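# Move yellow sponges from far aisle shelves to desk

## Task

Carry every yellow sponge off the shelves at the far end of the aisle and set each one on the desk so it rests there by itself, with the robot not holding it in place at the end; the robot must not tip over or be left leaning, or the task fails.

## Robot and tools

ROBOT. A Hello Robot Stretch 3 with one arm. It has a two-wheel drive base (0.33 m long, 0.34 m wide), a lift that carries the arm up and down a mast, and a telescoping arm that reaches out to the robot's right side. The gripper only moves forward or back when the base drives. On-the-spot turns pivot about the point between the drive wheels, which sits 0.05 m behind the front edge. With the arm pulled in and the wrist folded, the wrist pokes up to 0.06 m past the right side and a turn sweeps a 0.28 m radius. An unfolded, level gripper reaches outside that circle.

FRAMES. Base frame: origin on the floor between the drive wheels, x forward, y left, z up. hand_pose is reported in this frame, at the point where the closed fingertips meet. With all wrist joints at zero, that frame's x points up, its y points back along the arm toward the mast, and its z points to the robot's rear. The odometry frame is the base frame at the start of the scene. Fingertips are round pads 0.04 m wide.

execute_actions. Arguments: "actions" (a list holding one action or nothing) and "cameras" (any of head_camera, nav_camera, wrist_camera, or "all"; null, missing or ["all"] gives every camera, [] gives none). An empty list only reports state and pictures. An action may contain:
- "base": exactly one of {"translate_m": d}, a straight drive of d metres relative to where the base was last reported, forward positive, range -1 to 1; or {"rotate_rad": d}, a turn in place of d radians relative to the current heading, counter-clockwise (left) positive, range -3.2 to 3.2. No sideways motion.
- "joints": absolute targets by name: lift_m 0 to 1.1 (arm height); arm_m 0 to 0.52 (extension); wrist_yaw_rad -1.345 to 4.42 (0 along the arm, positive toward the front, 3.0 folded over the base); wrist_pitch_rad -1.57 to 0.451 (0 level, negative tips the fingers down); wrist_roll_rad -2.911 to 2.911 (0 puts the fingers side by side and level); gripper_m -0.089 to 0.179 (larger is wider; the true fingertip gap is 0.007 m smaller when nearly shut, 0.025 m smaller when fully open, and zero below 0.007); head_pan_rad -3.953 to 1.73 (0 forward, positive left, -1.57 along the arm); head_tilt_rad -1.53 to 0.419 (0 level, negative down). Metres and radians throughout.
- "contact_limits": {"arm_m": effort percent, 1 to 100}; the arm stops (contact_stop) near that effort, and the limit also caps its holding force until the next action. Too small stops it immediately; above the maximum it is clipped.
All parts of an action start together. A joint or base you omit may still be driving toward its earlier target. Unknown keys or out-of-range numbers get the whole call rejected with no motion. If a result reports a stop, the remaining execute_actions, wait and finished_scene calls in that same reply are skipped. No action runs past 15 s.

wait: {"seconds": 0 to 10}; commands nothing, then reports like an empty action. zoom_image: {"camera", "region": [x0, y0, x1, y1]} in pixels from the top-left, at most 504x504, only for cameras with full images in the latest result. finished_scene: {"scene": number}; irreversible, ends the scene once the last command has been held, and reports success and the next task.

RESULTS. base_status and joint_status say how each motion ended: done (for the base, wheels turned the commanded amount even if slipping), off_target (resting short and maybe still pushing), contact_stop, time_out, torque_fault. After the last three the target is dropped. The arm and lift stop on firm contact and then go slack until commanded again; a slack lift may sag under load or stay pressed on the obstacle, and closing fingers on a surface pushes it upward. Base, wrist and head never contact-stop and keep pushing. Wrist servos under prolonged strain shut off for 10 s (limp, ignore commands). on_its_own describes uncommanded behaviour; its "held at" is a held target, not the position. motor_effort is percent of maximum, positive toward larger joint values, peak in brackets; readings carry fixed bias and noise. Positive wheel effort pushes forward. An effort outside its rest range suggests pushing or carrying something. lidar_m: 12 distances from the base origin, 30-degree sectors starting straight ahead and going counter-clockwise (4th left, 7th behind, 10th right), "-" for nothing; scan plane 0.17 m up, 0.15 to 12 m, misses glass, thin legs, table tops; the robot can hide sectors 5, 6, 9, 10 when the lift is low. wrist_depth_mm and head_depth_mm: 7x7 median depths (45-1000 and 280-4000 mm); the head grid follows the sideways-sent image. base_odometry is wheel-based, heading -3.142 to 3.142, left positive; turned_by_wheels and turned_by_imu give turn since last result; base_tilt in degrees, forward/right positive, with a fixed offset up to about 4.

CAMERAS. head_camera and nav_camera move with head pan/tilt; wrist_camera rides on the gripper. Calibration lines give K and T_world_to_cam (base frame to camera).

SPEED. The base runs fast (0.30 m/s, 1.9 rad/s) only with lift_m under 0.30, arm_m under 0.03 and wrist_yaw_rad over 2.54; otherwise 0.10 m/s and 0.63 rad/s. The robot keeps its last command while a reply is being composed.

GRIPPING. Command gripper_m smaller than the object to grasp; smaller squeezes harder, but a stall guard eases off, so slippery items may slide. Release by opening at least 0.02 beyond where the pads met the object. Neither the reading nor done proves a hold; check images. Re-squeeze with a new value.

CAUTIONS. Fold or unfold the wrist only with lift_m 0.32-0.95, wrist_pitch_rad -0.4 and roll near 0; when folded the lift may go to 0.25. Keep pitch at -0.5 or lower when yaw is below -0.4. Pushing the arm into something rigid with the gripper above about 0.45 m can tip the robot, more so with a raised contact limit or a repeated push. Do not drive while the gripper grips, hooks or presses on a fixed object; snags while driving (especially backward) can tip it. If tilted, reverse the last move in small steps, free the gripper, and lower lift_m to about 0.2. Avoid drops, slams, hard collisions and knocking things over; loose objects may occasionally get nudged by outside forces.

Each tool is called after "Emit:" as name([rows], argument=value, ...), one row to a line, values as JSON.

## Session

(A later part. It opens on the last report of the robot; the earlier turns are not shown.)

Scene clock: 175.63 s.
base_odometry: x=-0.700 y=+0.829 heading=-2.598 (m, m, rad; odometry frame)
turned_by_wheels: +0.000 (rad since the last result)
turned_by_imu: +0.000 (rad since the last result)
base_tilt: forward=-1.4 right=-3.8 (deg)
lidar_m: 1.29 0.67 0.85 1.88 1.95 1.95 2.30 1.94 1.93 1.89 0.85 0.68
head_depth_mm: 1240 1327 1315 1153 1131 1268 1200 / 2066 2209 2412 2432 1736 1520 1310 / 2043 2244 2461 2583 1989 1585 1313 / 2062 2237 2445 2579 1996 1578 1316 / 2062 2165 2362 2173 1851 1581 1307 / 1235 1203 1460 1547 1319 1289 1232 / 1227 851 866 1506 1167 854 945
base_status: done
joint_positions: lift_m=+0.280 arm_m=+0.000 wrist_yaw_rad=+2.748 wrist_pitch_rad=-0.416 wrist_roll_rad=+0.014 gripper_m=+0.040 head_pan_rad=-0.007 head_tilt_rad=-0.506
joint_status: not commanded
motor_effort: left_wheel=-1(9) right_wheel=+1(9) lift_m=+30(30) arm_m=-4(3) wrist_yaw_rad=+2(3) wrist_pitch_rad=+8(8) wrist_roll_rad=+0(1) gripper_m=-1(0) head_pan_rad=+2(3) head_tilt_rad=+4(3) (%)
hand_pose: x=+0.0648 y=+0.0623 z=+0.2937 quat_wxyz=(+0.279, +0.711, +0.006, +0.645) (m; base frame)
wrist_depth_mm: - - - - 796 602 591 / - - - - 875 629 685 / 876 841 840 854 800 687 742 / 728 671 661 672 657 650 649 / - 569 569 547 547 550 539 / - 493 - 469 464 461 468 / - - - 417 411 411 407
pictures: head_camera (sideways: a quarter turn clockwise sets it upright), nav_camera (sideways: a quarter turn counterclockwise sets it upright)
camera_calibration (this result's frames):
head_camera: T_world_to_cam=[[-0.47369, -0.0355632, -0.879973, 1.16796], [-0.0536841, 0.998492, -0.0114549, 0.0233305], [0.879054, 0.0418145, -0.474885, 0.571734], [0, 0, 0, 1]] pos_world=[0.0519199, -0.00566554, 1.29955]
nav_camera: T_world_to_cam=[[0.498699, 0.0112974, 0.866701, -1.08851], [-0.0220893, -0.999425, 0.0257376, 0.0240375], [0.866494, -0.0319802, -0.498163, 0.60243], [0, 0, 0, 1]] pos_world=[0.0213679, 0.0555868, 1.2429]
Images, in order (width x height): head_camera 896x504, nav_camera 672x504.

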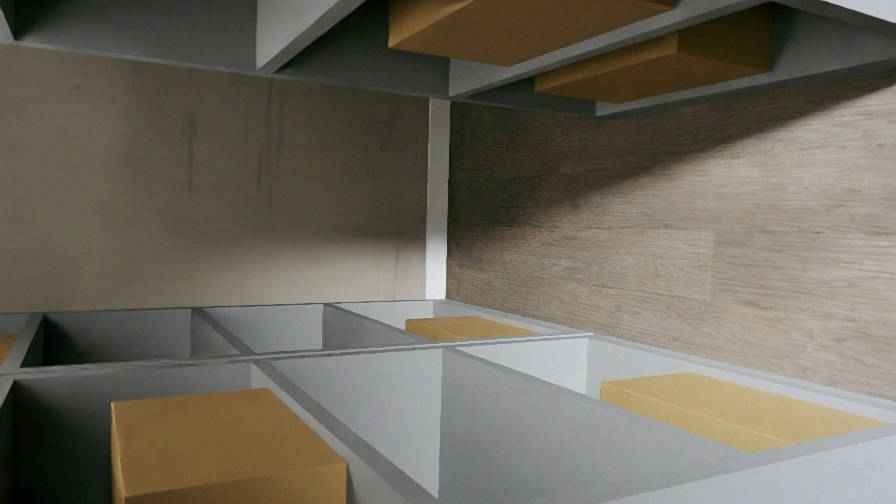

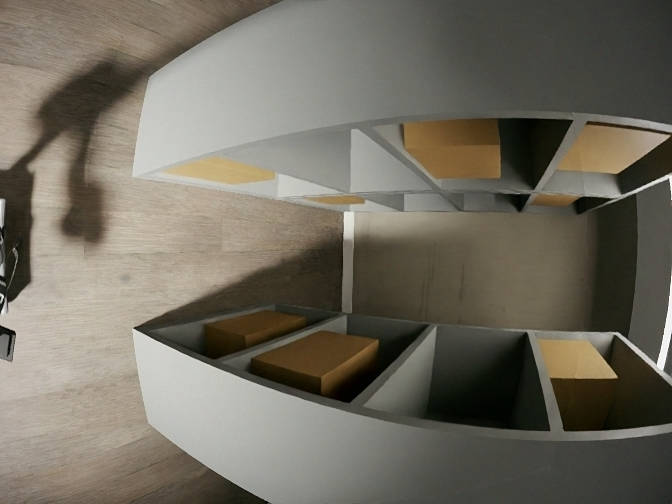

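Emit:
execute_actions([
  {"base":{"translate_m":1}},
], cameras=[])

Emit:
execute_actions([
  {"base":{"translate_m":0.9},"joints":{"head_pan_rad":-1.57,"head_tilt_rad":-0.7}},
], cameras=["head_camera"])

Emit:
execute_actions([
  {"joints":{"lift_m":0.63,"wrist_yaw_rad":0,"arm_m":0.3,"gripper_m":0.15}},
])

Scene clock: 184.83 s.
base_odometry: x=-1.556 y=+0.312 heading=-2.599 (m, m, rad; odometry frame)
turned_by_wheels: +0.000 (rad since the last result)
turned_by_imu: +0.001 (rad since the last result)
base_tilt: forward=-1.4 right=-3.5 (deg)
lidar_m: 1.45 0.57 0.33 0.32 0.33 0.45 2.90 0.48 0.51 0.33 0.34 0.47
head_depth_mm: 1207 1312 1431 1572 1749 1585 1314 / 1207 1318 1434 1581 1772 1578 1299 / 1214 1320 1449 1597 1791 1592 1312 / 1220 1320 1452 1595 1797 1580 1305 / 1224 1341 1447 1612 1775 1570 1307 / 1202 1303 1400 1509 1319 1294 1244 / 1197 1294 985 1502 1178 962 858
base_status: done
joint_positions: lift_m=+0.280 arm_m=+0.000 wrist_yaw_rad=+2.749 wrist_pitch_rad=-0.416 wrist_roll_rad=+0.014 gripper_m=+0.040 head_pan_rad=-0.007 head_tilt_rad=-0.506
joint_status: not commanded
motor_effort: left_wheel=-1(10) right_wheel=+1(8) lift_m=+30(30) arm_m=-3(4) wrist_yaw_rad=+2(2) wrist_pitch_rad=+8(7) wrist_roll_rad=-1(0) gripper_m=+0(1) head_pan_rad=+3(4) head_tilt_rad=+3(4) (%)
hand_pose: x=+0.0648 y=+0.0623 z=+0.2937 quat_wxyz=(+0.279, +0.711, +0.006, +0.645) (m; base frame)
wrist_depth_mm: 287 313 345 776 625 496 595 / 295 323 365 858 681 548 685 / 317 351 396 681 639 618 729 / 349 380 430 548 581 639 645 / - 418 454 524 545 538 534 / - 439 - 475 458 466 467 / - - - 410 410 412 405
pictures: none
No camera images: the call's "cameras" was empty. Leave "cameras" out to get every camera's image.

Scene clock: 189.53 s.
base_odometry: x=-2.326 y=-0.153 heading=-2.599 (m, m, rad; odometry frame)
turned_by_wheels: +0.000 (rad since the last result)
turned_by_imu: +0.000 (rad since the last result)
base_tilt: forward=-1.4 right=-3.6 (deg)
lidar_m: 0.57 0.59 0.33 0.32 0.33 0.44 1.25 0.49 0.53 0.79 0.81 0.59
head_depth_mm: 1016 899 1181 1117 1129 1287 1163 / 1018 900 1295 1197 1200 1324 1187 / 1024 896 1302 1199 1180 1314 1183 / 1026 898 1310 1153 1195 1317 1186 / 1032 899 1315 1193 1196 1334 1189 / 1042 900 1321 1196 1507 1349 1190 / 1045 902 1283 1191 1390 1344 1194
base_status: done
joint_positions: lift_m=+0.280 arm_m=+0.000 wrist_yaw_rad=+2.749 wrist_pitch_rad=-0.416 wrist_roll_rad=+0.014 gripper_m=+0.040 head_pan_rad=-1.563 head_tilt_rad=-0.692
joint_status: all done
motor_effort: left_wheel=-1(10) right_wheel=+1(8) lift_m=+30(30) arm_m=-5(2) wrist_yaw_rad=+2(2) wrist_pitch_rad=+8(8) wrist_roll_rad=+0(1) gripper_m=-1(0) head_pan_rad=-2(34) head_tilt_rad=-5(27) (%)
hand_pose: x=+0.0648 y=+0.0623 z=+0.2937 quat_wxyz=(+0.279, +0.711, +0.006, +0.645) (m; base frame)
wrist_depth_mm: 290 317 341 387 697 526 456 / 299 326 363 419 744 556 470 / 320 352 398 468 672 596 485 / 350 379 441 499 586 601 505 / - 423 455 517 559 548 505 / - 443 - 470 459 468 464 / - - - 414 409 410 406
pictures: head_camera (sideways: a quarter turn clockwise sets it upright)
camera_calibration (this result's frames):
head_camera: T_world_to_cam=[[-0.0437293, 0.627219, -0.777614, 1.03188], [0.997585, 0.0694496, -0.0000818012, 0.00210983], [0.0539537, -0.77574, -0.628741, 0.776938], [0, 0, 0, 1]] pos_world=[0.00109998, -0.0446592, 1.2909]
Images, in order (width x height): head_camera 896x504.

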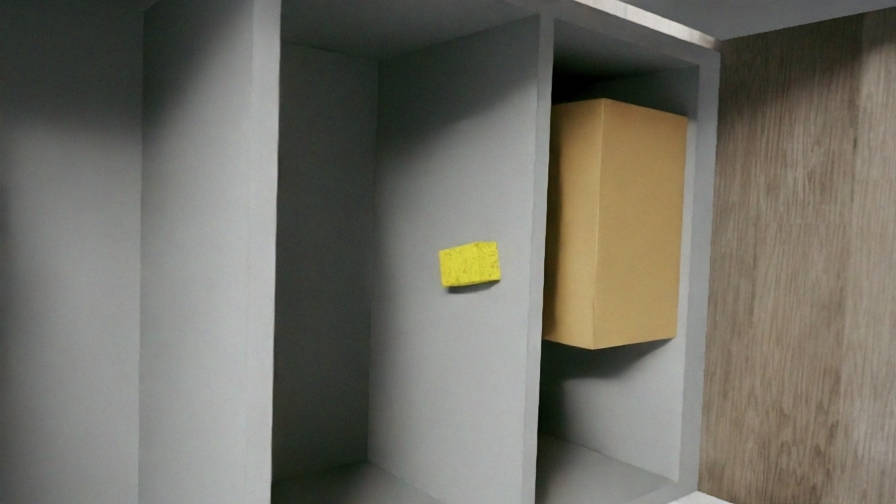

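Scene clock: 193.53 s.
base_odometry: x=-2.326 y=-0.153 heading=-2.599 (m, m, rad; odometry frame)
turned_by_wheels: +0.000 (rad since the last result)
turned_by_imu: +0.001 (rad since the last result)
base_tilt: forward=-1.3 right=-3.5 (deg)
lidar_m: 0.57 0.59 0.33 0.32 0.33 0.44 1.24 0.49 0.53 0.79 0.81 0.59
head_depth_mm: 1016 896 1178 1113 1131 1228 1135 / 1020 897 1293 1189 - 1321 1183 / 1027 898 1296 1188 - 1328 1191 / 1030 896 1308 1157 1202 1314 1184 / 1036 899 1319 1195 1205 1327 1190 / 1043 900 1322 1188 1505 1353 1190 / 1048 902 1281 1193 1388 1352 1192
base_status: not commanded
joint_positions: lift_m=+0.630 arm_m=+0.300 wrist_yaw_rad=+0.002 wrist_pitch_rad=-0.416 wrist_roll_rad=+0.014 gripper_m=+0.150 head_pan_rad=-1.563 head_tilt_rad=-0.692
joint_status: all done
motor_effort: left_wheel=-1(1) right_wheel=+1(1) lift_m=+59(63) arm_m=+4(4) wrist_yaw_rad=-1(3) wrist_pitch_rad=+7(8) wrist_roll_rad=-1(0) gripper_m=+0(93) head_pan_rad=-2(2) head_tilt_rad=-5(4) (%)
hand_pose: x=-0.0212 y=-0.6694 z=+0.6428 quat_wxyz=(+0.687, +0.146, -0.696, -0.147) (m; base frame)
wrist_depth_mm: 592 598 609 633 624 481 329 / 634 621 615 609 602 477 331 / 472 465 394 467 451 430 332 / 377 372 357 364 364 360 331 / 309 319 316 320 326 - 331 / 634 471 477 472 479 546 380 / 684 570 451 461 479 518 411
pictures: head_camera (sideways: a quarter turn clockwise sets it upright), nav_camera (sideways: a quarter turn counterclockwise sets it upright), wrist_camera
camera_calibration (this result's frames):
head_camera: T_world_to_cam=[[-0.0436926, 0.627221, -0.777615, 1.03188], [0.99759, 0.0693913, -0.0000818048, 0.00210981], [0.0539084, -0.775744, -0.628741, 0.776938], [0, 0, 0, 1]] pos_world=[0.00109737, -0.0446589, 1.2909]
nav_camera: T_world_to_cam=[[0.019774, -0.649706, 0.759929, -0.946384], [-0.999603, 0.00242883, 0.028087, 0.0269482], [-0.020094, -0.760182, -0.649399, 0.804593], [0, 0, 0, 1]] pos_world=[0.0618188, -0.00329993, 1.24093]
wrist_camera: T_world_to_cam=[[-0.997326, 0.0521805, -0.0511672, 0.0403906], [0.0723763, 0.608209, -0.790471, 0.938818], [-0.0101268, -0.79206, -0.610359, 0.0316152], [0, 0, 0, 1]] pos_world=[-0.0273455, -0.548064, 0.763472]
Images, in order (width x height): head_camera 896x504, nav_camera 672x504, wrist_camera 644x364.

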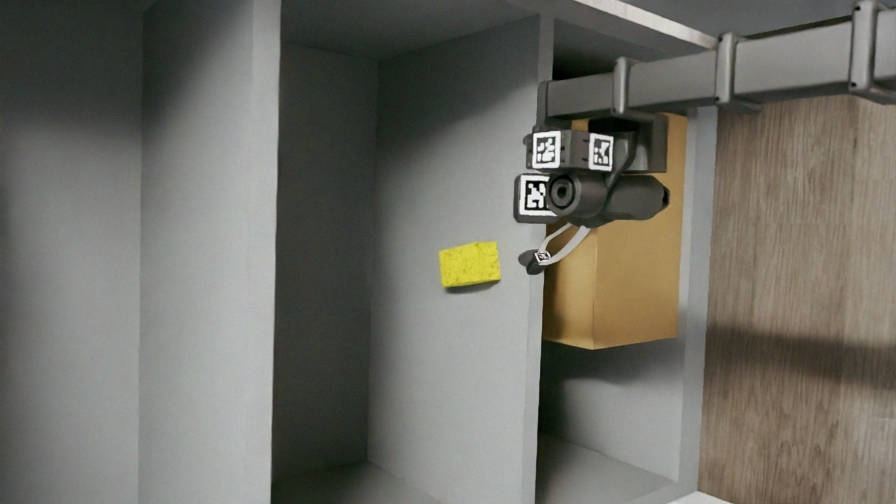

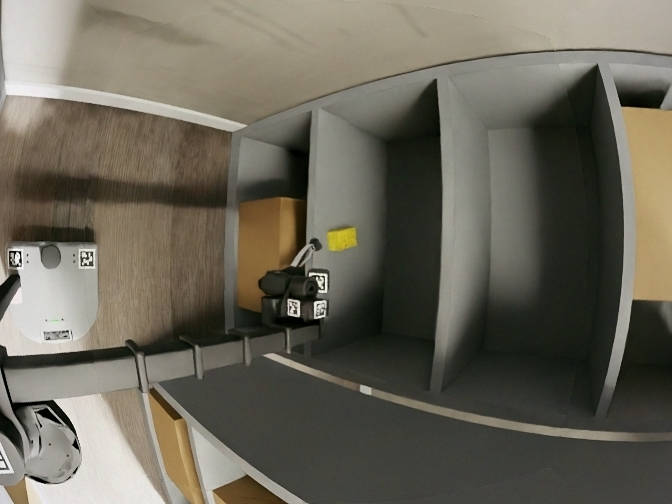

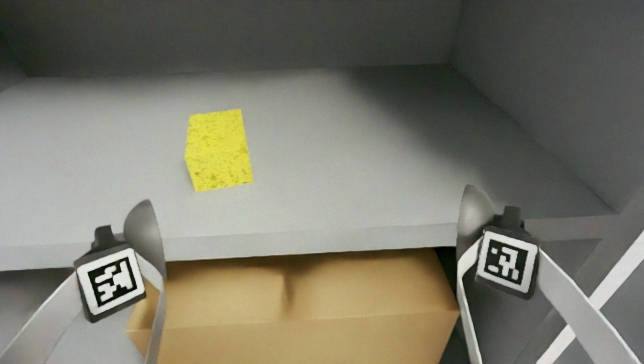

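Emit:
execute_actions([
  {"base":{"translate_m":0.06},"joints":{"wrist_yaw_rad":0.2,"arm_m":0.515}},
], cameras=["wrist_camera"])

Emit:
execute_actions([
  {"joints":{"lift_m":0.56}},
], cameras=["wrist_camera"])

Scene clock: 203.03 s.
base_odometry: x=-2.378 y=-0.184 heading=-2.599 (m, m, rad; odometry frame)
turned_by_wheels: +0.000 (rad since the last result)
turned_by_imu: +0.001 (rad since the last result)
base_tilt: forward=-1.3 right=-3.5 (deg)
lidar_m: 0.51 0.53 0.33 0.32 0.33 0.48 1.25 0.54 0.62 0.79 0.73 0.53
head_depth_mm: 1013 894 1255 1191 1242 1324 1216 / 1026 897 1285 1233 1174 1318 1176 / 1019 897 1305 - 1181 1314 1190 / 1024 900 1309 1189 1201 1315 1189 / 1038 901 1320 1190 1240 1336 1191 / 1038 899 1322 1195 1504 1352 1192 / 1041 901 1189 1148 1241 1309 1189
base_status: done
joint_positions: lift_m=+0.630 arm_m=+0.515 wrist_yaw_rad=+0.199 wrist_pitch_rad=-0.416 wrist_roll_rad=+0.014 gripper_m=+0.150 head_pan_rad=-1.563 head_tilt_rad=-0.692
joint_status: all done
motor_effort: left_wheel=-1(3) right_wheel=+1(6) lift_m=+59(60) arm_m=+4(4) wrist_yaw_rad=+1(5) wrist_pitch_rad=+8(7) wrist_roll_rad=-1(1) gripper_m=+1(1) head_pan_rad=-2(3) head_tilt_rad=-5(5) (%)
hand_pose: x=+0.0229 y=-0.8800 z=+0.6428 quat_wxyz=(+0.698, +0.214, -0.679, -0.078) (m; base frame)
wrist_depth_mm: 469 462 446 426 412 400 388 / 485 516 483 464 446 431 418 / 453 472 463 450 451 449 439 / 373 376 366 365 359 358 356 / 311 318 302 242 300 - 296 / 272 257 260 206 258 248 256 / 224 228 226 180 224 223 222
pictures: wrist_camera
camera_calibration (this result's frames):
wrist_camera: T_world_to_cam=[[-0.988172, -0.144562, -0.051167, -0.0779752], [-0.0483937, 0.610585, -0.790471, 1.06857], [0.145514, -0.778645, -0.610359, -0.126499], [0, 0, 0, 1]] pos_world=[-0.00693367, -0.762221, 0.763472]
Images, in order (width x height): wrist_camera 644x364.

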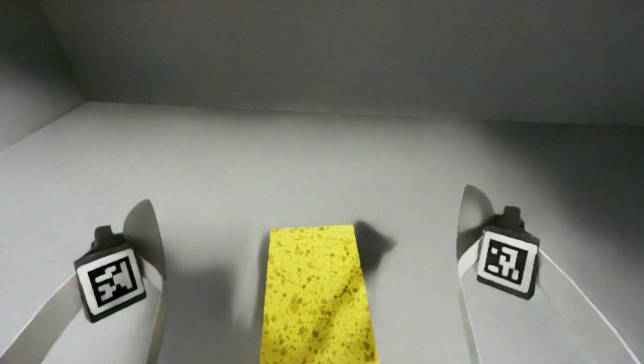

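Scene clock: 204.50 s.
base_odometry: x=-2.378 y=-0.184 heading=-2.599 (m, m, rad; odometry frame)
turned_by_wheels: +0.000 (rad since the last result)
turned_by_imu: +0.000 (rad since the last result)
base_tilt: forward=-1.3 right=-3.5 (deg)
lidar_m: 0.51 0.53 0.33 0.32 0.33 0.48 1.24 0.54 0.62 0.79 0.73 0.53
head_depth_mm: 1013 894 1262 1187 1238 1321 1185 / 1020 894 1291 1236 1179 1315 1204 / 1024 896 1300 1274 1202 1317 1187 / 1029 898 1306 1243 1199 1324 1188 / 1036 899 1322 1188 1237 1332 1193 / 1043 899 1325 1193 1498 1338 1193 / 1044 902 1188 1149 1247 1315 1185
base_status: not commanded
joint_positions: lift_m=+0.560 arm_m=+0.515 wrist_yaw_rad=+0.199 wrist_pitch_rad=-0.416 wrist_roll_rad=+0.014 gripper_m=+0.150 head_pan_rad=-1.563 head_tilt_rad=-0.692
joint_status: all done
motor_effort: left_wheel=-1(1) right_wheel=+1(1) lift_m=+30(53) arm_m=+4(4) wrist_yaw_rad=+1(2) wrist_pitch_rad=+8(7) wrist_roll_rad=+0(1) gripper_m=+1(1) head_pan_rad=-2(3) head_tilt_rad=-5(5) (%)
hand_pose: x=+0.0229 y=-0.8800 z=+0.5737 quat_wxyz=(+0.698, +0.214, -0.679, -0.078) (m; base frame)
wrist_depth_mm: 461 463 441 425 411 401 386 / 440 438 436 424 421 411 401 / 326 322 320 315 314 311 304 / 259 255 243 177 247 247 244 / 214 218 203 147 207 - 204 / 188 178 170 133 172 171 178 / 155 158 153 148 155 154 153
pictures: wrist_camera
camera_calibration (this result's frames):
wrist_camera: T_world_to_cam=[[-0.988172, -0.144562, -0.051167, -0.0815118], [-0.0483939, 0.610585, -0.790471, 1.01394], [0.145514, -0.778645, -0.610359, -0.16868], [0, 0, 0, 1]] pos_world=[-0.00693364, -0.762224, 0.694367]
Images, in order (width x height): wrist_camera 644x364.

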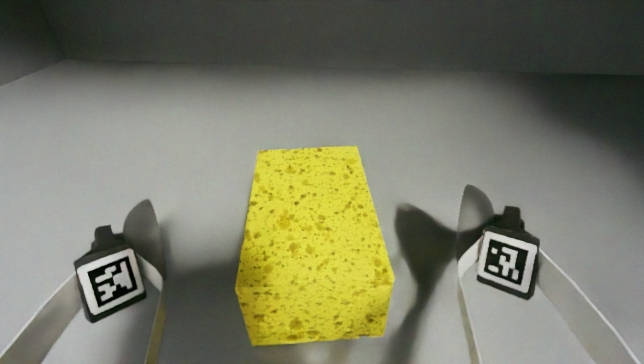

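Emit:
execute_actions([
  {"joints":{"lift_m":0.551,"arm_m":0.52}},
], cameras=[])

Emit:
execute_actions([
  {"joints":{"gripper_m":0.045}},
], cameras=[])

Emit:
execute_actions([
  {"joints":{"lift_m":0.585}},
], cameras=["wrist_camera"])

Emit:
execute_actions([
  {"joints":{"arm_m":0.25,"head_pan_rad":-3.14,"head_tilt_rad":-0.5}},
], cameras=[])

Emit:
execute_actions([
  {"joints":{"arm_m":0,"wrist_yaw_rad":2.65,"lift_m":0.4}},
], cameras=[])

Emit:
execute_actions([
  {"joints":{"lift_m":0.285}},
])

Emit:
execute_actions([
  {"base":{"translate_m":-1}},
], cameras=["nav_camera"])

Scene clock: 213.60 s.
base_odometry: x=-2.378 y=-0.184 heading=-2.599 (m, m, rad; odometry frame)
turned_by_wheels: +0.000 (rad since the last result)
turned_by_imu: +0.001 (rad since the last result)
base_tilt: forward=-1.3 right=-3.7 (deg)
lidar_m: 0.51 0.53 0.33 0.32 0.33 0.48 1.24 0.54 0.62 0.79 0.73 0.53
head_depth_mm: 1008 897 1257 1199 1235 1315 1182 / 1019 893 1287 1233 1174 - 1200 / 1021 899 1293 1274 1204 1318 1190 / 1029 899 1312 1234 1196 1308 1187 / 1032 901 1313 1198 1237 1320 1187 / 1038 901 1317 1194 1498 1349 1190 / 1050 901 1196 1149 1240 1317 1196
base_status: not commanded
joint_positions: lift_m=+0.551 arm_m=+0.519 wrist_yaw_rad=+0.199 wrist_pitch_rad=-0.416 wrist_roll_rad=+0.014 gripper_m=+0.150 head_pan_rad=-1.563 head_tilt_rad=-0.692
joint_status: all done
motor_effort: left_wheel=-1(1) right_wheel=+1(1) lift_m=+30(28) arm_m=+4(2) wrist_yaw_rad=+1(1) wrist_pitch_rad=+7(7) wrist_roll_rad=-1(0) gripper_m=+0(1) head_pan_rad=-3(3) head_tilt_rad=-4(5) (%)
hand_pose: x=+0.0229 y=-0.8844 z=+0.5647 quat_wxyz=(+0.698, +0.214, -0.679, -0.078) (m; base frame)
wrist_depth_mm: 459 457 438 419 408 395 380 / 416 412 406 401 393 391 381 / 307 304 301 297 292 291 286 / 243 240 230 163 233 233 230 / 201 206 185 134 194 - 193 / 176 168 126 123 162 161 167 / 146 148 144 139 146 145 144
pictures: none
No camera images: the call's "cameras" was empty. Leave "cameras" out to get every camera's image.

Scene clock: 215.13 s.
base_odometry: x=-2.378 y=-0.184 heading=-2.599 (m, m, rad; odometry frame)
turned_by_wheels: +0.000 (rad since the last result)
turned_by_imu: +0.000 (rad since the last result)
base_tilt: forward=-1.3 right=-3.5 (deg)
lidar_m: 0.51 0.53 0.33 0.32 0.33 0.48 1.25 0.54 0.62 0.79 0.73 0.53
head_depth_mm: 1009 897 1258 1191 1237 1316 1183 / 1018 895 1289 1241 1170 - 1194 / 1023 896 1295 1274 1203 1315 1188 / 1027 895 1311 1238 1192 1319 1183 / 1033 902 1327 1188 1240 1331 1189 / 1038 904 1325 1188 1501 1343 1189 / 1045 902 1194 1144 1232 1312 1189
base_status: not commanded
joint_positions: lift_m=+0.551 arm_m=+0.519 wrist_yaw_rad=+0.199 wrist_pitch_rad=-0.416 wrist_roll_rad=+0.014 gripper_m=+0.046 head_pan_rad=-1.563 head_tilt_rad=-0.692
joint_status: all done
motor_effort: left_wheel=-1(1) right_wheel=+1(1) lift_m=+30(30) arm_m=+3(4) wrist_yaw_rad=+1(2) wrist_pitch_rad=+8(7) wrist_roll_rad=-1(1) gripper_m=-20(100) head_pan_rad=-1(2) head_tilt_rad=-5(5) (%)
hand_pose: x=+0.0229 y=-0.8844 z=+0.5647 quat_wxyz=(+0.698, +0.214, -0.679, -0.078) (m; base frame)
wrist_depth_mm: 465 457 436 422 407 398 377 / 422 412 402 402 397 388 385 / 305 304 302 296 293 291 288 / 242 242 231 162 235 231 230 / 200 200 136 135 134 193 191 / 170 170 123 122 157 165 165 / 149 148 143 140 144 145 144
pictures: none
No camera images: the call's "cameras" was empty. Leave "cameras" out to get every camera's image.

Scene clock: 216.23 s.
base_odometry: x=-2.378 y=-0.184 heading=-2.599 (m, m, rad; odometry frame)
turned_by_wheels: +0.000 (rad since the last result)
turned_by_imu: +0.000 (rad since the last result)
base_tilt: forward=-1.2 right=-3.6 (deg)
lidar_m: 0.51 0.54 0.33 0.32 0.33 0.48 1.24 0.54 0.62 0.79 0.73 0.53
head_depth_mm: 1013 898 1256 1185 1245 1317 1190 / 1018 897 1287 1241 1174 1323 1180 / 1027 895 1306 1277 1192 1316 1183 / 1030 898 1311 1198 1188 1317 1181 / 1036 898 1317 1198 1239 1331 1186 / 1045 899 1329 1197 1495 1340 1195 / 1046 901 1192 1144 1242 1312 1192
base_status: not commanded
joint_positions: lift_m=+0.585 arm_m=+0.519 wrist_yaw_rad=+0.199 wrist_pitch_rad=-0.416 wrist_roll_rad=+0.014 gripper_m=+0.046 head_pan_rad=-1.563 head_tilt_rad=-0.692
joint_status: all done
motor_effort: left_wheel=-1(1) right_wheel=+1(1) lift_m=+60(62) arm_m=+4(3) wrist_yaw_rad=+2(1) wrist_pitch_rad=+7(8) wrist_roll_rad=+0(0) gripper_m=-18(18) head_pan_rad=-2(2) head_tilt_rad=-5(4) (%)
hand_pose: x=+0.0229 y=-0.8844 z=+0.5978 quat_wxyz=(+0.698, +0.214, -0.679, -0.078) (m; base frame)
wrist_depth_mm: 461 450 440 424 403 393 383 / 476 492 463 457 437 418 414 / 379 370 366 367 359 360 355 / 297 296 280 167 287 286 285 / 246 246 138 136 135 238 235 / 211 209 123 122 193 204 203 / 184 181 172 140 175 178 178
pictures: wrist_camera
camera_calibration (this result's frames):
wrist_camera: T_world_to_cam=[[-0.988172, -0.144564, -0.0511671, -0.0809184], [-0.0483946, 0.610585, -0.790471, 1.03569], [0.145515, -0.778645, -0.610359, -0.157414], [0, 0, 0, 1]] pos_world=[-0.00693351, -0.766642, 0.718461]
Images, in order (width x height): wrist_camera 644x364.

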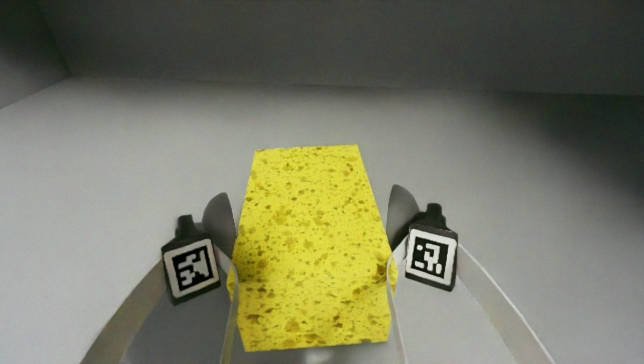

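Scene clock: 219.43 s.
base_odometry: x=-2.378 y=-0.184 heading=-2.599 (m, m, rad; odometry frame)
turned_by_wheels: +0.000 (rad since the last result)
turned_by_imu: +0.001 (rad since the last result)
base_tilt: forward=-1.4 right=-3.4 (deg)
lidar_m: 0.51 0.53 0.33 0.32 0.33 0.48 1.24 0.54 0.62 0.79 0.73 0.53
head_depth_mm: 3404 1202 1281 1388 1219 1174 1203 / 3565 3802 - 2680 1863 1534 1310 / 3520 3934 - 2677 1984 1578 1311 / 3570 3919 - 2695 1995 1590 1319 / 3581 3859 3832 2678 1911 1585 1310 / 1140 1229 1336 1233 1283 1297 1239 / 1120 1218 994 979 939 957 969
base_status: not commanded
joint_positions: lift_m=+0.585 arm_m=+0.250 wrist_yaw_rad=+0.199 wrist_pitch_rad=-0.416 wrist_roll_rad=+0.014 gripper_m=+0.046 head_pan_rad=-3.133 head_tilt_rad=-0.508
joint_status: all done
motor_effort: left_wheel=-1(1) right_wheel=+1(1) lift_m=+59(59) arm_m=-4(5) wrist_yaw_rad=+2(1) wrist_pitch_rad=+8(7) wrist_roll_rad=+0(1) gripper_m=-20(19) head_pan_rad=-2(31) head_tilt_rad=+4(24) (%)
hand_pose: x=+0.0230 y=-0.6156 z=+0.5978 quat_wxyz=(+0.698, +0.214, -0.679, -0.078) (m; base frame)
wrist_depth_mm: 481 649 676 675 653 617 551 / 478 504 507 497 484 482 467 / 380 376 372 369 364 360 355 / 483 640 354 168 325 316 304 / 509 707 138 137 136 485 515 / 550 651 123 123 447 436 483 / 561 662 627 139 515 512 508
pictures: none
No camera images: the call's "cameras" was empty. Leave "cameras" out to get every camera's image.

Scene clock: 222.50 s.
base_odometry: x=-2.378 y=-0.184 heading=-2.599 (m, m, rad; odometry frame)
turned_by_wheels: +0.000 (rad since the last result)
turned_by_imu: +0.001 (rad since the last result)
base_tilt: forward=-1.3 right=-3.5 (deg)
lidar_m: 0.51 0.53 0.33 0.32 0.33 0.48 1.24 0.54 0.62 0.79 0.73 0.53
head_depth_mm: 3414 1198 1279 1390 1230 1180 1213 / 3514 3771 - 2685 1855 1530 1305 / 3568 3971 - 2685 1993 1586 1313 / 3580 3858 - 2652 1998 1580 1309 / 3634 3843 3834 2698 1909 1577 1304 / 1147 1227 1337 1233 1287 1298 1247 / 1125 1220 992 984 944 957 965
base_status: not commanded
joint_positions: lift_m=+0.400 arm_m=+0.000 wrist_yaw_rad=+2.648 wrist_pitch_rad=-0.416 wrist_roll_rad=+0.014 gripper_m=+0.046 head_pan_rad=-3.133 head_tilt_rad=-0.508
joint_status: all done
motor_effort: left_wheel=-1(1) right_wheel=+1(1) lift_m=+30(54) arm_m=-4(0) wrist_yaw_rad=+2(3) wrist_pitch_rad=+8(8) wrist_roll_rad=-1(1) gripper_m=-19(20) head_pan_rad=-2(4) head_tilt_rad=+4(5) (%)
hand_pose: x=+0.0852 y=+0.0526 z=+0.4137 quat_wxyz=(+0.311, +0.711, -0.029, +0.630) (m; base frame)
wrist_depth_mm: 596 657 741 767 532 465 386 / 593 517 797 841 583 487 393 / 389 385 416 879 647 520 415 / 339 384 428 168 679 543 433 / 367 415 138 136 135 572 449 / - 441 122 122 573 570 479 / - 496 512 140 522 533 485
pictures: none
No camera images: the call's "cameras" was empty. Leave "cameras" out to get every camera's image.

Scene clock: 224.37 s.
base_odometry: x=-2.378 y=-0.184 heading=-2.599 (m, m, rad; odometry frame)
turned_by_wheels: +0.000 (rad since the last result)
turned_by_imu: +0.000 (rad since the last result)
base_tilt: forward=-1.3 right=-3.5 (deg)
lidar_m: 0.51 0.53 0.33 0.32 0.33 0.48 1.24 0.54 0.62 0.79 0.73 0.53
head_depth_mm: 3477 1203 1288 1392 1230 1178 1204 / 3584 3739 - 2695 1862 1529 1309 / 3593 3883 - 2675 1984 1581 1312 / 3613 3889 - 2695 1987 1582 1312 / 3641 3837 3828 2683 1920 1578 1305 / 1142 1229 1330 1231 1296 1289 1234 / 1114 1218 992 980 940 962 970
base_status: not commanded
joint_positions: lift_m=+0.285 arm_m=+0.000 wrist_yaw_rad=+2.648 wrist_pitch_rad=-0.416 wrist_roll_rad=+0.014 gripper_m=+0.046 head_pan_rad=-3.133 head_tilt_rad=-0.508
joint_status: all done
motor_effort: left_wheel=-1(0) right_wheel=+1(1) lift_m=+30(33) arm_m=-3(4) wrist_yaw_rad=+3(3) wrist_pitch_rad=+8(7) wrist_roll_rad=-1(1) gripper_m=-19(19) head_pan_rad=-2(3) head_tilt_rad=+4(4) (%)
hand_pose: x=+0.0852 y=+0.0526 z=+0.2987 quat_wxyz=(+0.311, +0.711, -0.029, +0.630) (m; base frame)
wrist_depth_mm: 307 322 742 763 533 465 383 / 295 330 375 821 585 486 398 / 313 356 403 696 636 509 417 / 334 383 423 168 626 539 432 / 368 411 137 137 135 531 446 / - 417 121 122 443 473 448 / - - 134 139 409 413 413
pictures: head_camera (sideways: a quarter turn clockwise sets it upright), nav_camera (sideways: a quarter turn counterclockwise sets it upright), wrist_camera
camera_calibration (this result's frames):
head_camera: T_world_to_cam=[[0.474143, 0.042993, -0.879398, 1.16143], [0.0693422, -0.997528, -0.0113812, 0.0224841], [-0.877713, -0.055583, -0.475952, 0.583839], [0, 0, 0, 1]] pos_world=[-0.0398002, 0.00494667, 1.29949]
nav_camera: T_world_to_cam=[[-0.499513, -0.0191221, 0.866095, -1.08163], [0.00638988, 0.999648, 0.025756, 0.0238399], [-0.866283, 0.0183997, -0.499215, 0.614369], [0, 0, 0, 1]] pos_world=[-0.00822307, -0.0558187, 1.24288]
wrist_camera: T_world_to_cam=[[0.85281, -0.519709, -0.0511603, -0.0363457], [-0.35262, -0.500814, -0.790471, 0.314534], [0.385193, 0.692162, -0.610359, 0.282761], [0, 0, 0, 1]] pos_world=[0.0329895, -0.0570825, 0.419356]
Images, in order (width x height): head_camera 896x504, nav_camera 672x504, wrist_camera 644x364.

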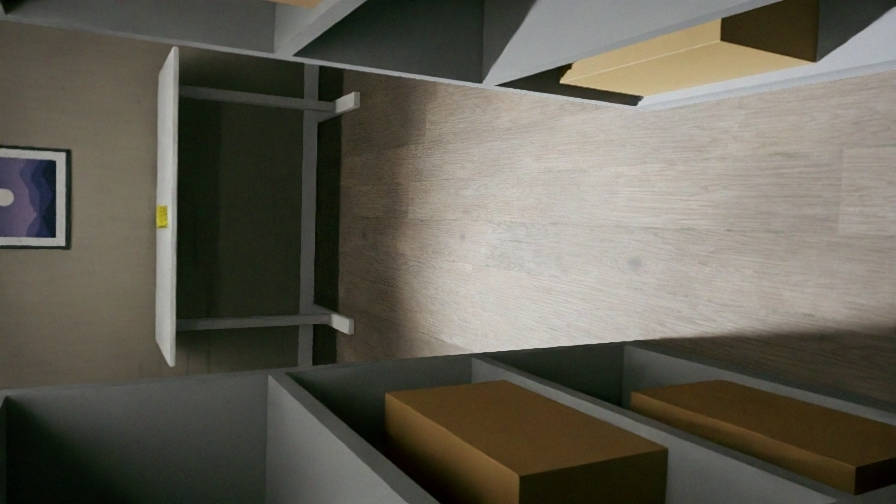

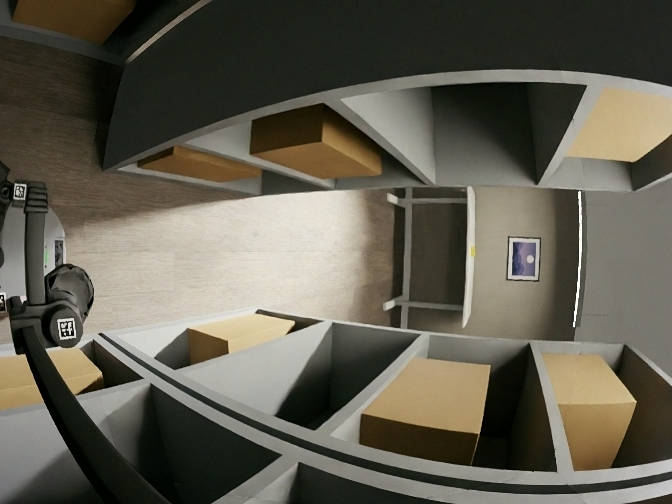

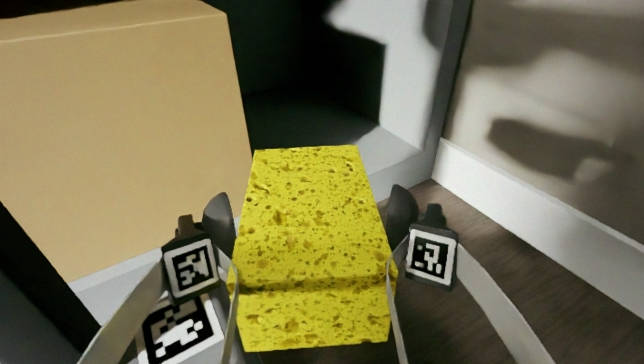

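Scene clock: 229.30 s.
base_odometry: x=-1.522 y=+0.333 heading=-2.599 (m, m, rad; odometry frame)
turned_by_wheels: +0.000 (rad since the last result)
turned_by_imu: +0.002 (rad since the last result)
base_tilt: forward=-1.5 right=-3.6 (deg)
lidar_m: 1.49 0.60 0.33 0.32 0.33 0.44 2.86 0.45 0.45 0.33 0.34 0.47
head_depth_mm: 2738 2873 3165 2672 2006 1589 1312 / 2690 2883 3221 2727 1995 1583 1307 / 2714 2896 3303 2754 2002 1579 1308 / 2748 2938 3247 2694 2005 1574 1309 / 2792 2959 3290 2680 1986 1573 1304 / 2764 3013 3321 2705 2000 1571 1309 / 2795 3065 3392 2675 1988 1583 1307
base_status: done
joint_positions: lift_m=+0.285 arm_m=+0.000 wrist_yaw_rad=+2.648 wrist_pitch_rad=-0.416 wrist_roll_rad=+0.014 gripper_m=+0.046 head_pan_rad=-3.133 head_tilt_rad=-0.507
joint_status: not commanded
motor_effort: left_wheel=-1(11) right_wheel=+1(6) lift_m=+30(31) arm_m=-4(3) wrist_yaw_rad=+2(2) wrist_pitch_rad=+8(8) wrist_roll_rad=-1(1) gripper_m=-19(20) head_pan_rad=-3(2) head_tilt_rad=+4(4) (%)
hand_pose: x=+0.0851 y=+0.0526 z=+0.2986 quat_wxyz=(+0.311, +0.711, -0.029, +0.630) (m; base frame)
wrist_depth_mm: 307 323 358 809 611 558 747 / 294 326 377 859 648 667 863 / 317 351 402 697 646 732 820 / 335 383 427 168 620 654 656 / 367 409 138 136 135 547 543 / - 419 121 122 451 473 465 / - - 134 139 404 414 414
pictures: nav_camera (sideways: a quarter turn counterclockwise sets it upright)
camera_calibration (this result's frames):
nav_camera: T_world_to_cam=[[-0.498516, -0.0190419, 0.866671, -1.08239], [0.00656285, 0.999647, 0.0257385, 0.0238615], [-0.866856, 0.0185189, -0.498215, 0.613071], [0, 0, 0, 1]] pos_world=[-0.00829918, -0.0558172, 1.2429]
Images, in order (width x height): nav_camera 672x504.

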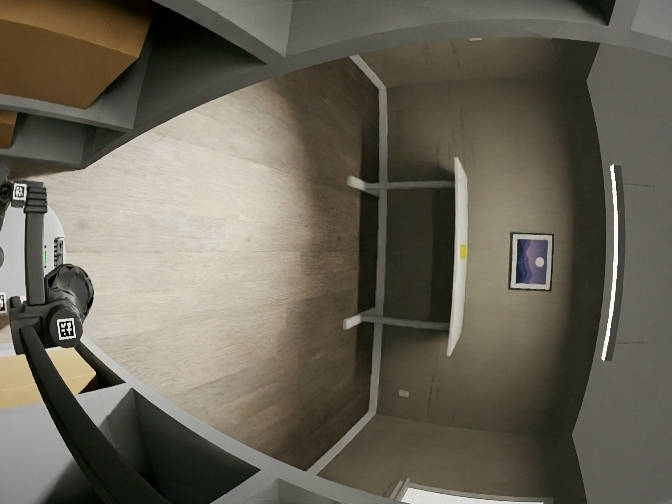

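Emit:
execute_actions([
  {"base":{"translate_m":-1}},
], cameras=[])

Emit:
execute_actions([
  {"base":{"translate_m":-0.88}},
], cameras=[])

Emit:
execute_actions([
  {"base":{"rotate_rad":-1.8},"joints":{"lift_m":0.65,"head_pan_rad":-1.57,"head_tilt_rad":-0.6}},
], cameras=[])

Emit:
execute_actions([
  {"joints":{"lift_m":0.995,"wrist_yaw_rad":0,"arm_m":0.1}},
], cameras=["wrist_camera"])

Emit:
execute_actions([
  {"joints":{"arm_m":0.43}},
], cameras=["wrist_camera","head_camera"])

Scene clock: 240.90 s.
base_odometry: x=-0.665 y=+0.850 heading=-2.599 (m, m, rad; odometry frame)
turned_by_wheels: +0.000 (rad since the last result)
turned_by_imu: +0.003 (rad since the last result)
base_tilt: forward=-1.4 right=-3.6 (deg)
lidar_m: 1.29 0.71 0.90 1.88 1.95 1.91 2.26 1.90 1.94 1.89 0.91 0.71
head_depth_mm: 1878 1992 2227 2356 1986 1587 1310 / 1887 2001 2254 2418 2006 1577 1317 / 1900 2021 2274 2433 1987 1580 1305 / 1916 2024 2259 2444 1996 1571 1305 / 1921 2044 2300 2453 1997 1593 1302 / 1923 2043 2278 2424 1985 1587 1308 / 1960 2080 2305 2501 1980 1578 1301
base_status: done
joint_positions: lift_m=+0.285 arm_m=+0.000 wrist_yaw_rad=+2.648 wrist_pitch_rad=-0.416 wrist_roll_rad=+0.014 gripper_m=+0.046 head_pan_rad=-3.133 head_tilt_rad=-0.506
joint_status: not commanded
motor_effort: left_wheel=-1(11) right_wheel=+1(5) lift_m=+30(30) arm_m=-4(5) wrist_yaw_rad=+2(2) wrist_pitch_rad=+7(8) wrist_roll_rad=+0(1) gripper_m=-18(19) head_pan_rad=-2(4) head_tilt_rad=+3(3) (%)
hand_pose: x=+0.0851 y=+0.0526 z=+0.2986 quat_wxyz=(+0.311, +0.711, -0.029, +0.630) (m; base frame)
wrist_depth_mm: - - - - 769 620 751 / - - - - 819 674 873 / 882 859 837 837 808 754 817 / 691 694 655 168 671 659 659 / 591 572 138 136 135 555 544 / - 502 121 122 449 476 479 / - - 134 140 407 418 410
pictures: none
No camera images: the call's "cameras" was empty. Leave "cameras" out to get every camera's image.

Scene clock: 245.53 s.
base_odometry: x=+0.088 y=+1.304 heading=-2.599 (m, m, rad; odometry frame)
turned_by_wheels: +0.000 (rad since the last result)
turned_by_imu: +0.002 (rad since the last result)
base_tilt: forward=-1.4 right=-3.6 (deg)
lidar_m: 1.55 1.57 1.95 1.88 1.94 1.11 1.39 1.10 1.96 1.87 1.96 1.57
head_depth_mm: 1148 1240 1138 733 1660 1579 1305 / 1153 1252 1139 730 1679 1582 1308 / 1161 1261 1131 730 1686 1598 1309 / 1163 1266 1127 729 1708 1582 1311 / 1172 1277 1135 729 1715 1575 1311 / 1181 1279 1130 729 1727 1585 1305 / 1185 1288 1123 725 1758 1579 1312
base_status: done
joint_positions: lift_m=+0.285 arm_m=+0.000 wrist_yaw_rad=+2.648 wrist_pitch_rad=-0.416 wrist_roll_rad=+0.014 gripper_m=+0.046 head_pan_rad=-3.133 head_tilt_rad=-0.506
joint_status: not commanded
motor_effort: left_wheel=-1(12) right_wheel=+1(5) lift_m=+30(30) arm_m=-3(4) wrist_yaw_rad=+2(2) wrist_pitch_rad=+7(8) wrist_roll_rad=-1(1) gripper_m=-19(19) head_pan_rad=-3(1) head_tilt_rad=+3(4) (%)
hand_pose: x=+0.0851 y=+0.0526 z=+0.2986 quat_wxyz=(+0.311, +0.711, -0.029, +0.630) (m; base frame)
wrist_depth_mm: - - - - - - - / - - - - - - - / 867 855 873 841 835 820 821 / 694 689 658 168 663 665 649 / 570 565 138 136 135 556 543 / - 496 121 122 452 475 470 / - - 134 140 401 417 416
pictures: none
No camera images: the call's "cameras" was empty. Leave "cameras" out to get every camera's image.

Scene clock: 249.70 s.
base_odometry: x=+0.088 y=+1.304 heading=+1.884 (m, m, rad; odometry frame)
turned_by_wheels: -1.800 (rad since the last result)
turned_by_imu: -1.787 (rad since the last result)
base_tilt: forward=-1.3 right=-3.6 (deg)
lidar_m: 1.87 1.88 2.25 1.54 1.67 2.12 1.87 1.88 1.11 1.39 1.10 1.10
head_depth_mm: 1238 1325 879 1206 1413 1429 1243 / 1216 1305 879 1696 1802 1470 1248 / 1198 1276 877 1678 1786 1457 1247 / 1176 1259 879 710 1739 1473 1242 / 1156 1238 878 711 1758 1473 1244 / 1141 1241 765 713 1684 1480 1242 / 1123 1210 876 680 1703 1474 1237
base_status: done
joint_positions: lift_m=+0.650 arm_m=+0.000 wrist_yaw_rad=+2.648 wrist_pitch_rad=-0.416 wrist_roll_rad=+0.014 gripper_m=+0.046 head_pan_rad=-1.577 head_tilt_rad=-0.593
joint_status: all done
motor_effort: left_wheel=+2(11) right_wheel=-2(7) lift_m=+59(62) arm_m=-3(5) wrist_yaw_rad=+2(2) wrist_pitch_rad=+8(8) wrist_roll_rad=-1(1) gripper_m=-19(19) head_pan_rad=+2(33) head_tilt_rad=-4(16) (%)
hand_pose: x=+0.0851 y=+0.0526 z=+0.6627 quat_wxyz=(+0.311, +0.711, -0.029, +0.630) (m; base frame)
wrist_depth_mm: - - - - - - - / - - - - - - - / - - - - - - - / - - - 168 - - - / - - 138 136 136 - - / - 932 123 123 840 878 878 / - 806 749 140 768 756 771
pictures: none
No camera images: the call's "cameras" was empty. Leave "cameras" out to get every camera's image.

Scene clock: 253.67 s.
base_odometry: x=+0.088 y=+1.304 heading=+1.884 (m, m, rad; odometry frame)
turned_by_wheels: +0.000 (rad since the last result)
turned_by_imu: +0.001 (rad since the last result)
base_tilt: forward=-1.3 right=-3.5 (deg)
lidar_m: 1.87 1.88 2.25 1.55 1.66 2.12 1.88 1.88 1.11 1.39 1.10 1.10
head_depth_mm: 1237 1328 - - - 1432 1242 / 1216 1304 967 - - 1473 1242 / 1195 1278 936 - - 1439 1249 / 1174 1256 879 679 1737 1479 1238 / 1158 1245 878 711 1756 1470 1241 / 1139 1233 762 709 1695 1475 1240 / 1123 1216 879 678 1693 1468 1241
base_status: not commanded
joint_positions: lift_m=+0.995 arm_m=+0.100 wrist_yaw_rad=+0.002 wrist_pitch_rad=-0.416 wrist_roll_rad=+0.014 gripper_m=+0.046 head_pan_rad=-1.577 head_tilt_rad=-0.593
joint_status: all done
motor_effort: left_wheel=+2(3) right_wheel=-2(2) lift_m=+59(58) arm_m=+4(5) wrist_yaw_rad=-2(4) wrist_pitch_rad=+7(8) wrist_roll_rad=-1(1) gripper_m=-19(19) head_pan_rad=+2(2) head_tilt_rad=-4(4) (%)
hand_pose: x=-0.0210 y=-0.4693 z=+1.0077 quat_wxyz=(+0.687, +0.146, -0.696, -0.147) (m; base frame)
wrist_depth_mm: 776 763 734 728 738 686 - / 496 389 487 474 472 462 463 / 365 366 359 357 348 366 395 / 290 289 298 168 - - - / - - 138 137 135 - - / - - 123 122 - - - / - - - 140 - - -
pictures: wrist_camera
camera_calibration (this result's frames):
wrist_camera: T_world_to_cam=[[-0.997359, 0.0515477, -0.0511597, 0.0484659], [0.0719866, 0.608432, -0.790335, 1.10558], [-0.00961279, -0.79193, -0.610536, 0.413037], [0, 0, 0, 1]] pos_world=[-0.0272788, -0.348074, 1.12843]
Images, in order (width x height): wrist_camera 644x364.

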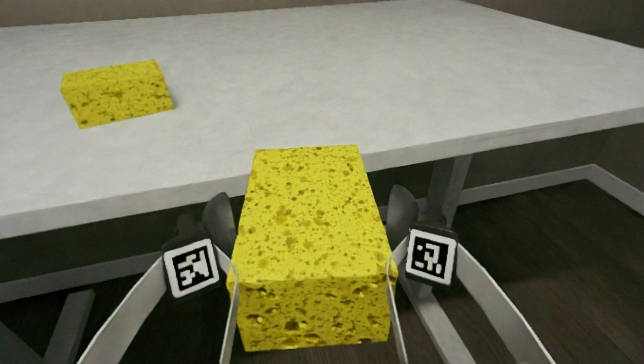

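Scene clock: 257.30 s.
base_odometry: x=+0.088 y=+1.304 heading=+1.884 (m, m, rad; odometry frame)
turned_by_wheels: +0.000 (rad since the last result)
turned_by_imu: +0.001 (rad since the last result)
base_tilt: forward=-1.4 right=-3.5 (deg)
lidar_m: 1.87 1.88 2.26 1.55 1.67 2.12 1.88 1.88 1.11 1.39 1.10 1.10
head_depth_mm: 1234 - 832 1204 1417 1437 1243 / 1206 - 829 1690 1799 1471 1243 / 1195 - 786 1665 1791 1473 1242 / 1180 1263 830 711 1747 1478 1245 / 1157 1246 877 711 1735 1469 1242 / 1141 1233 761 712 1705 1469 1246 / 1122 1208 875 678 1706 1472 1241
base_status: not commanded
joint_positions: lift_m=+0.995 arm_m=+0.430 wrist_yaw_rad=+0.001 wrist_pitch_rad=-0.416 wrist_roll_rad=+0.014 gripper_m=+0.046 head_pan_rad=-1.577 head_tilt_rad=-0.593
joint_status: all done
motor_effort: left_wheel=+2(2) right_wheel=-2(2) lift_m=+60(60) arm_m=+3(4) wrist_yaw_rad=-1(2) wrist_pitch_rad=+8(8) wrist_roll_rad=-1(1) gripper_m=-19(18) head_pan_rad=+3(2) head_tilt_rad=-3(5) (%)
hand_pose: x=-0.0213 y=-0.7993 z=+1.0077 quat_wxyz=(+0.687, +0.145, -0.696, -0.147) (m; base frame)
wrist_depth_mm: 576 611 642 668 704 696 875 / 494 489 484 479 462 460 452 / 364 359 360 348 346 347 340 / 288 284 272 168 278 275 271 / 238 237 138 136 135 230 228 / 203 203 123 123 186 196 195 / 178 176 166 139 168 172 171
pictures: head_camera (sideways: a quarter turn clockwise sets it upright), wrist_camera
camera_calibration (this result's frames):
head_camera: T_world_to_cam=[[-0.0355003, 0.548051, -0.835691, 1.10754], [0.998452, 0.0552762, -0.00616401, 0.0100233], [0.0428156, -0.834616, -0.549165, 0.673482], [0, 0, 0, 1]] pos_world=[0.000474807, -0.0454452, 1.29548]
wrist_camera: T_world_to_cam=[[-0.997297, 0.0527374, -0.0511596, 0.0661613], [0.0727123, 0.608345, -0.790335, 1.30633], [-0.0105575, -0.791918, -0.610536, 0.15169], [0, 0, 0, 1]] pos_world=[-0.0274022, -0.678062, 1.12843]
Images, in order (width x height): head_camera 896x504, wrist_camera 644x364.

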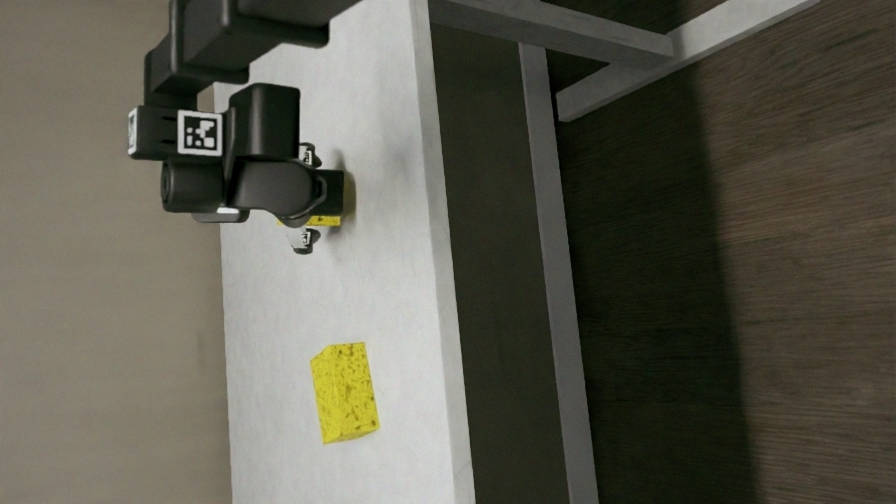

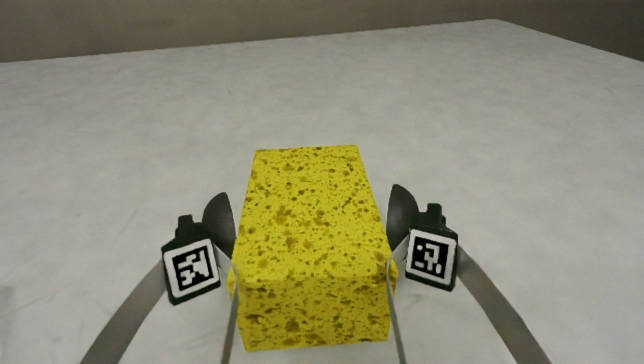

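Emit:
execute_actions([
  {"joints":{"lift_m":0.97}},
], cameras=[])

Emit:
execute_actions([
  {"joints":{"gripper_m":0.12}},
], cameras=[])

Emit:
execute_actions([
  {"joints":{"arm_m":0.27,"lift_m":0.98}},
], cameras=["wrist_camera"])

Scene clock: 262.17 s.
base_odometry: x=+0.088 y=+1.304 heading=+1.884 (m, m, rad; odometry frame)
turned_by_wheels: +0.000 (rad since the last result)
turned_by_imu: +0.001 (rad since the last result)
base_tilt: forward=-1.3 right=-3.5 (deg)
lidar_m: 1.87 1.88 2.26 1.55 1.67 2.11 1.88 1.88 1.11 1.39 1.10 1.10
head_depth_mm: 1233 1338 - 1225 1413 1427 1238 / 1221 1292 785 1694 1815 1469 1247 / 1191 1295 - 1677 1782 1469 1245 / 1171 1268 854 711 1744 1476 1248 / 1153 1239 879 710 1725 1465 1237 / 1140 1236 762 711 1700 1468 1249 / 1123 1212 875 675 1703 1478 1244
base_status: not commanded
joint_positions: lift_m=+0.970 arm_m=+0.430 wrist_yaw_rad=+0.001 wrist_pitch_rad=-0.416 wrist_roll_rad=+0.014 gripper_m=+0.046 head_pan_rad=-1.577 head_tilt_rad=-0.593
joint_status: all done
motor_effort: left_wheel=+2(3) right_wheel=-2(2) lift_m=+30(50) arm_m=+5(5) wrist_yaw_rad=+0(0) wrist_pitch_rad=+8(8) wrist_roll_rad=-1(1) gripper_m=-20(19) head_pan_rad=+3(2) head_tilt_rad=-4(4) (%)
hand_pose: x=-0.0213 y=-0.7993 z=+0.9836 quat_wxyz=(+0.687, +0.145, -0.696, -0.147) (m; base frame)
wrist_depth_mm: 571 596 615 632 612 589 837 / 431 420 410 409 404 396 389 / 313 310 307 301 297 296 294 / 248 245 233 165 238 236 235 / 204 203 137 135 135 198 196 / 174 174 123 122 161 168 169 / 152 151 143 141 145 147 148
pictures: none
No camera images: the call's "cameras" was empty. Leave "cameras" out to get every camera's image.

Scene clock: 263.40 s.
base_odometry: x=+0.088 y=+1.304 heading=+1.884 (m, m, rad; odometry frame)
turned_by_wheels: +0.000 (rad since the last result)
turned_by_imu: +0.000 (rad since the last result)
base_tilt: forward=-1.4 right=-3.5 (deg)
lidar_m: 1.87 1.88 2.25 1.55 1.66 2.12 1.88 1.88 1.11 1.39 1.10 1.10
head_depth_mm: 1238 1340 - 1227 1418 1439 1246 / 1212 1294 786 1704 1797 1477 1247 / 1195 1290 - 1652 1788 1472 1242 / 1175 1261 829 712 1739 1478 1245 / 1155 1245 876 710 1746 1477 1250 / 1137 1228 763 713 1691 1474 1246 / 1123 1216 875 676 1696 1472 1249
base_status: not commanded
joint_positions: lift_m=+0.970 arm_m=+0.430 wrist_yaw_rad=+0.001 wrist_pitch_rad=-0.416 wrist_roll_rad=+0.014 gripper_m=+0.120 head_pan_rad=-1.577 head_tilt_rad=-0.593
joint_status: all done
motor_effort: left_wheel=+2(2) right_wheel=-2(2) lift_m=+29(29) arm_m=+4(5) wrist_yaw_rad=-1(1) wrist_pitch_rad=+8(7) wrist_roll_rad=-1(0) gripper_m=+1(94) head_pan_rad=+2(2) head_tilt_rad=-4(5) (%)
hand_pose: x=-0.0213 y=-0.7993 z=+0.9836 quat_wxyz=(+0.687, +0.145, -0.696, -0.147) (m; base frame)
wrist_depth_mm: 567 594 618 632 611 592 847 / 422 422 418 407 406 397 389 / 313 310 306 303 301 294 293 / 247 244 234 167 241 237 234 / 205 210 170 139 192 197 196 / 174 - 126 123 161 164 168 / - 151 144 142 145 147 148
pictures: none
No camera images: the call's "cameras" was empty. Leave "cameras" out to get every camera's image.

Scene clock: 265.83 s.
base_odometry: x=+0.088 y=+1.304 heading=+1.884 (m, m, rad; odometry frame)
turned_by_wheels: +0.000 (rad since the last result)
turned_by_imu: +0.001 (rad since the last result)
base_tilt: forward=-1.3 right=-3.5 (deg)
lidar_m: 1.87 1.88 2.26 1.55 1.66 2.12 1.88 1.88 1.11 1.39 1.10 1.10
head_depth_mm: 1226 1341 - 1242 1418 1440 1245 / 1209 1310 - 1727 1807 1475 1240 / 1198 1285 - 1715 1796 1473 1238 / 1176 1258 881 709 1749 1472 1241 / 1160 1250 879 711 1748 1476 1240 / 1138 1238 765 712 1698 1480 1241 / 1120 1212 879 678 1711 1461 1242
base_status: not commanded
joint_positions: lift_m=+0.980 arm_m=+0.270 wrist_yaw_rad=+0.001 wrist_pitch_rad=-0.416 wrist_roll_rad=+0.014 gripper_m=+0.120 head_pan_rad=-1.577 head_tilt_rad=-0.593
joint_status: all done
motor_effort: left_wheel=+2(3) right_wheel=-2(2) lift_m=+59(67) arm_m=-3(3) wrist_yaw_rad=-1(1) wrist_pitch_rad=+8(8) wrist_roll_rad=-1(1) gripper_m=+0(1) head_pan_rad=+3(3) head_tilt_rad=-5(5) (%)
hand_pose: x=-0.0213 y=-0.6399 z=+0.9927 quat_wxyz=(+0.687, +0.145, -0.696, -0.147) (m; base frame)
wrist_depth_mm: 679 693 691 666 658 637 - / 458 447 443 402 428 426 413 / 249 329 326 265 318 317 310 / 242 261 260 257 255 250 251 / 218 224 215 212 213 211 209 / 187 - 183 182 181 196 - / - 161 162 169 - - -
pictures: wrist_camera
camera_calibration (this result's frames):
wrist_camera: T_world_to_cam=[[-0.997297, 0.0527387, -0.0511596, 0.0569889], [0.0727131, 0.608345, -0.790335, 1.19751], [-0.0105585, -0.791918, -0.610536, 0.26876], [0, 0, 0, 1]] pos_world=[-0.0274023, -0.518671, 1.11344]
Images, in order (width x height): wrist_camera 644x364.

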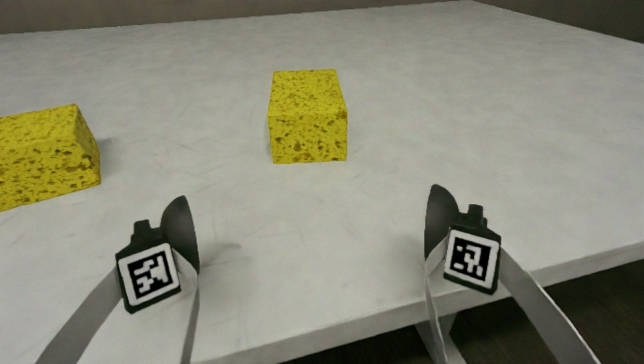

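Emit:
finished_scene(scene=2)

The scene is finished: the task was done.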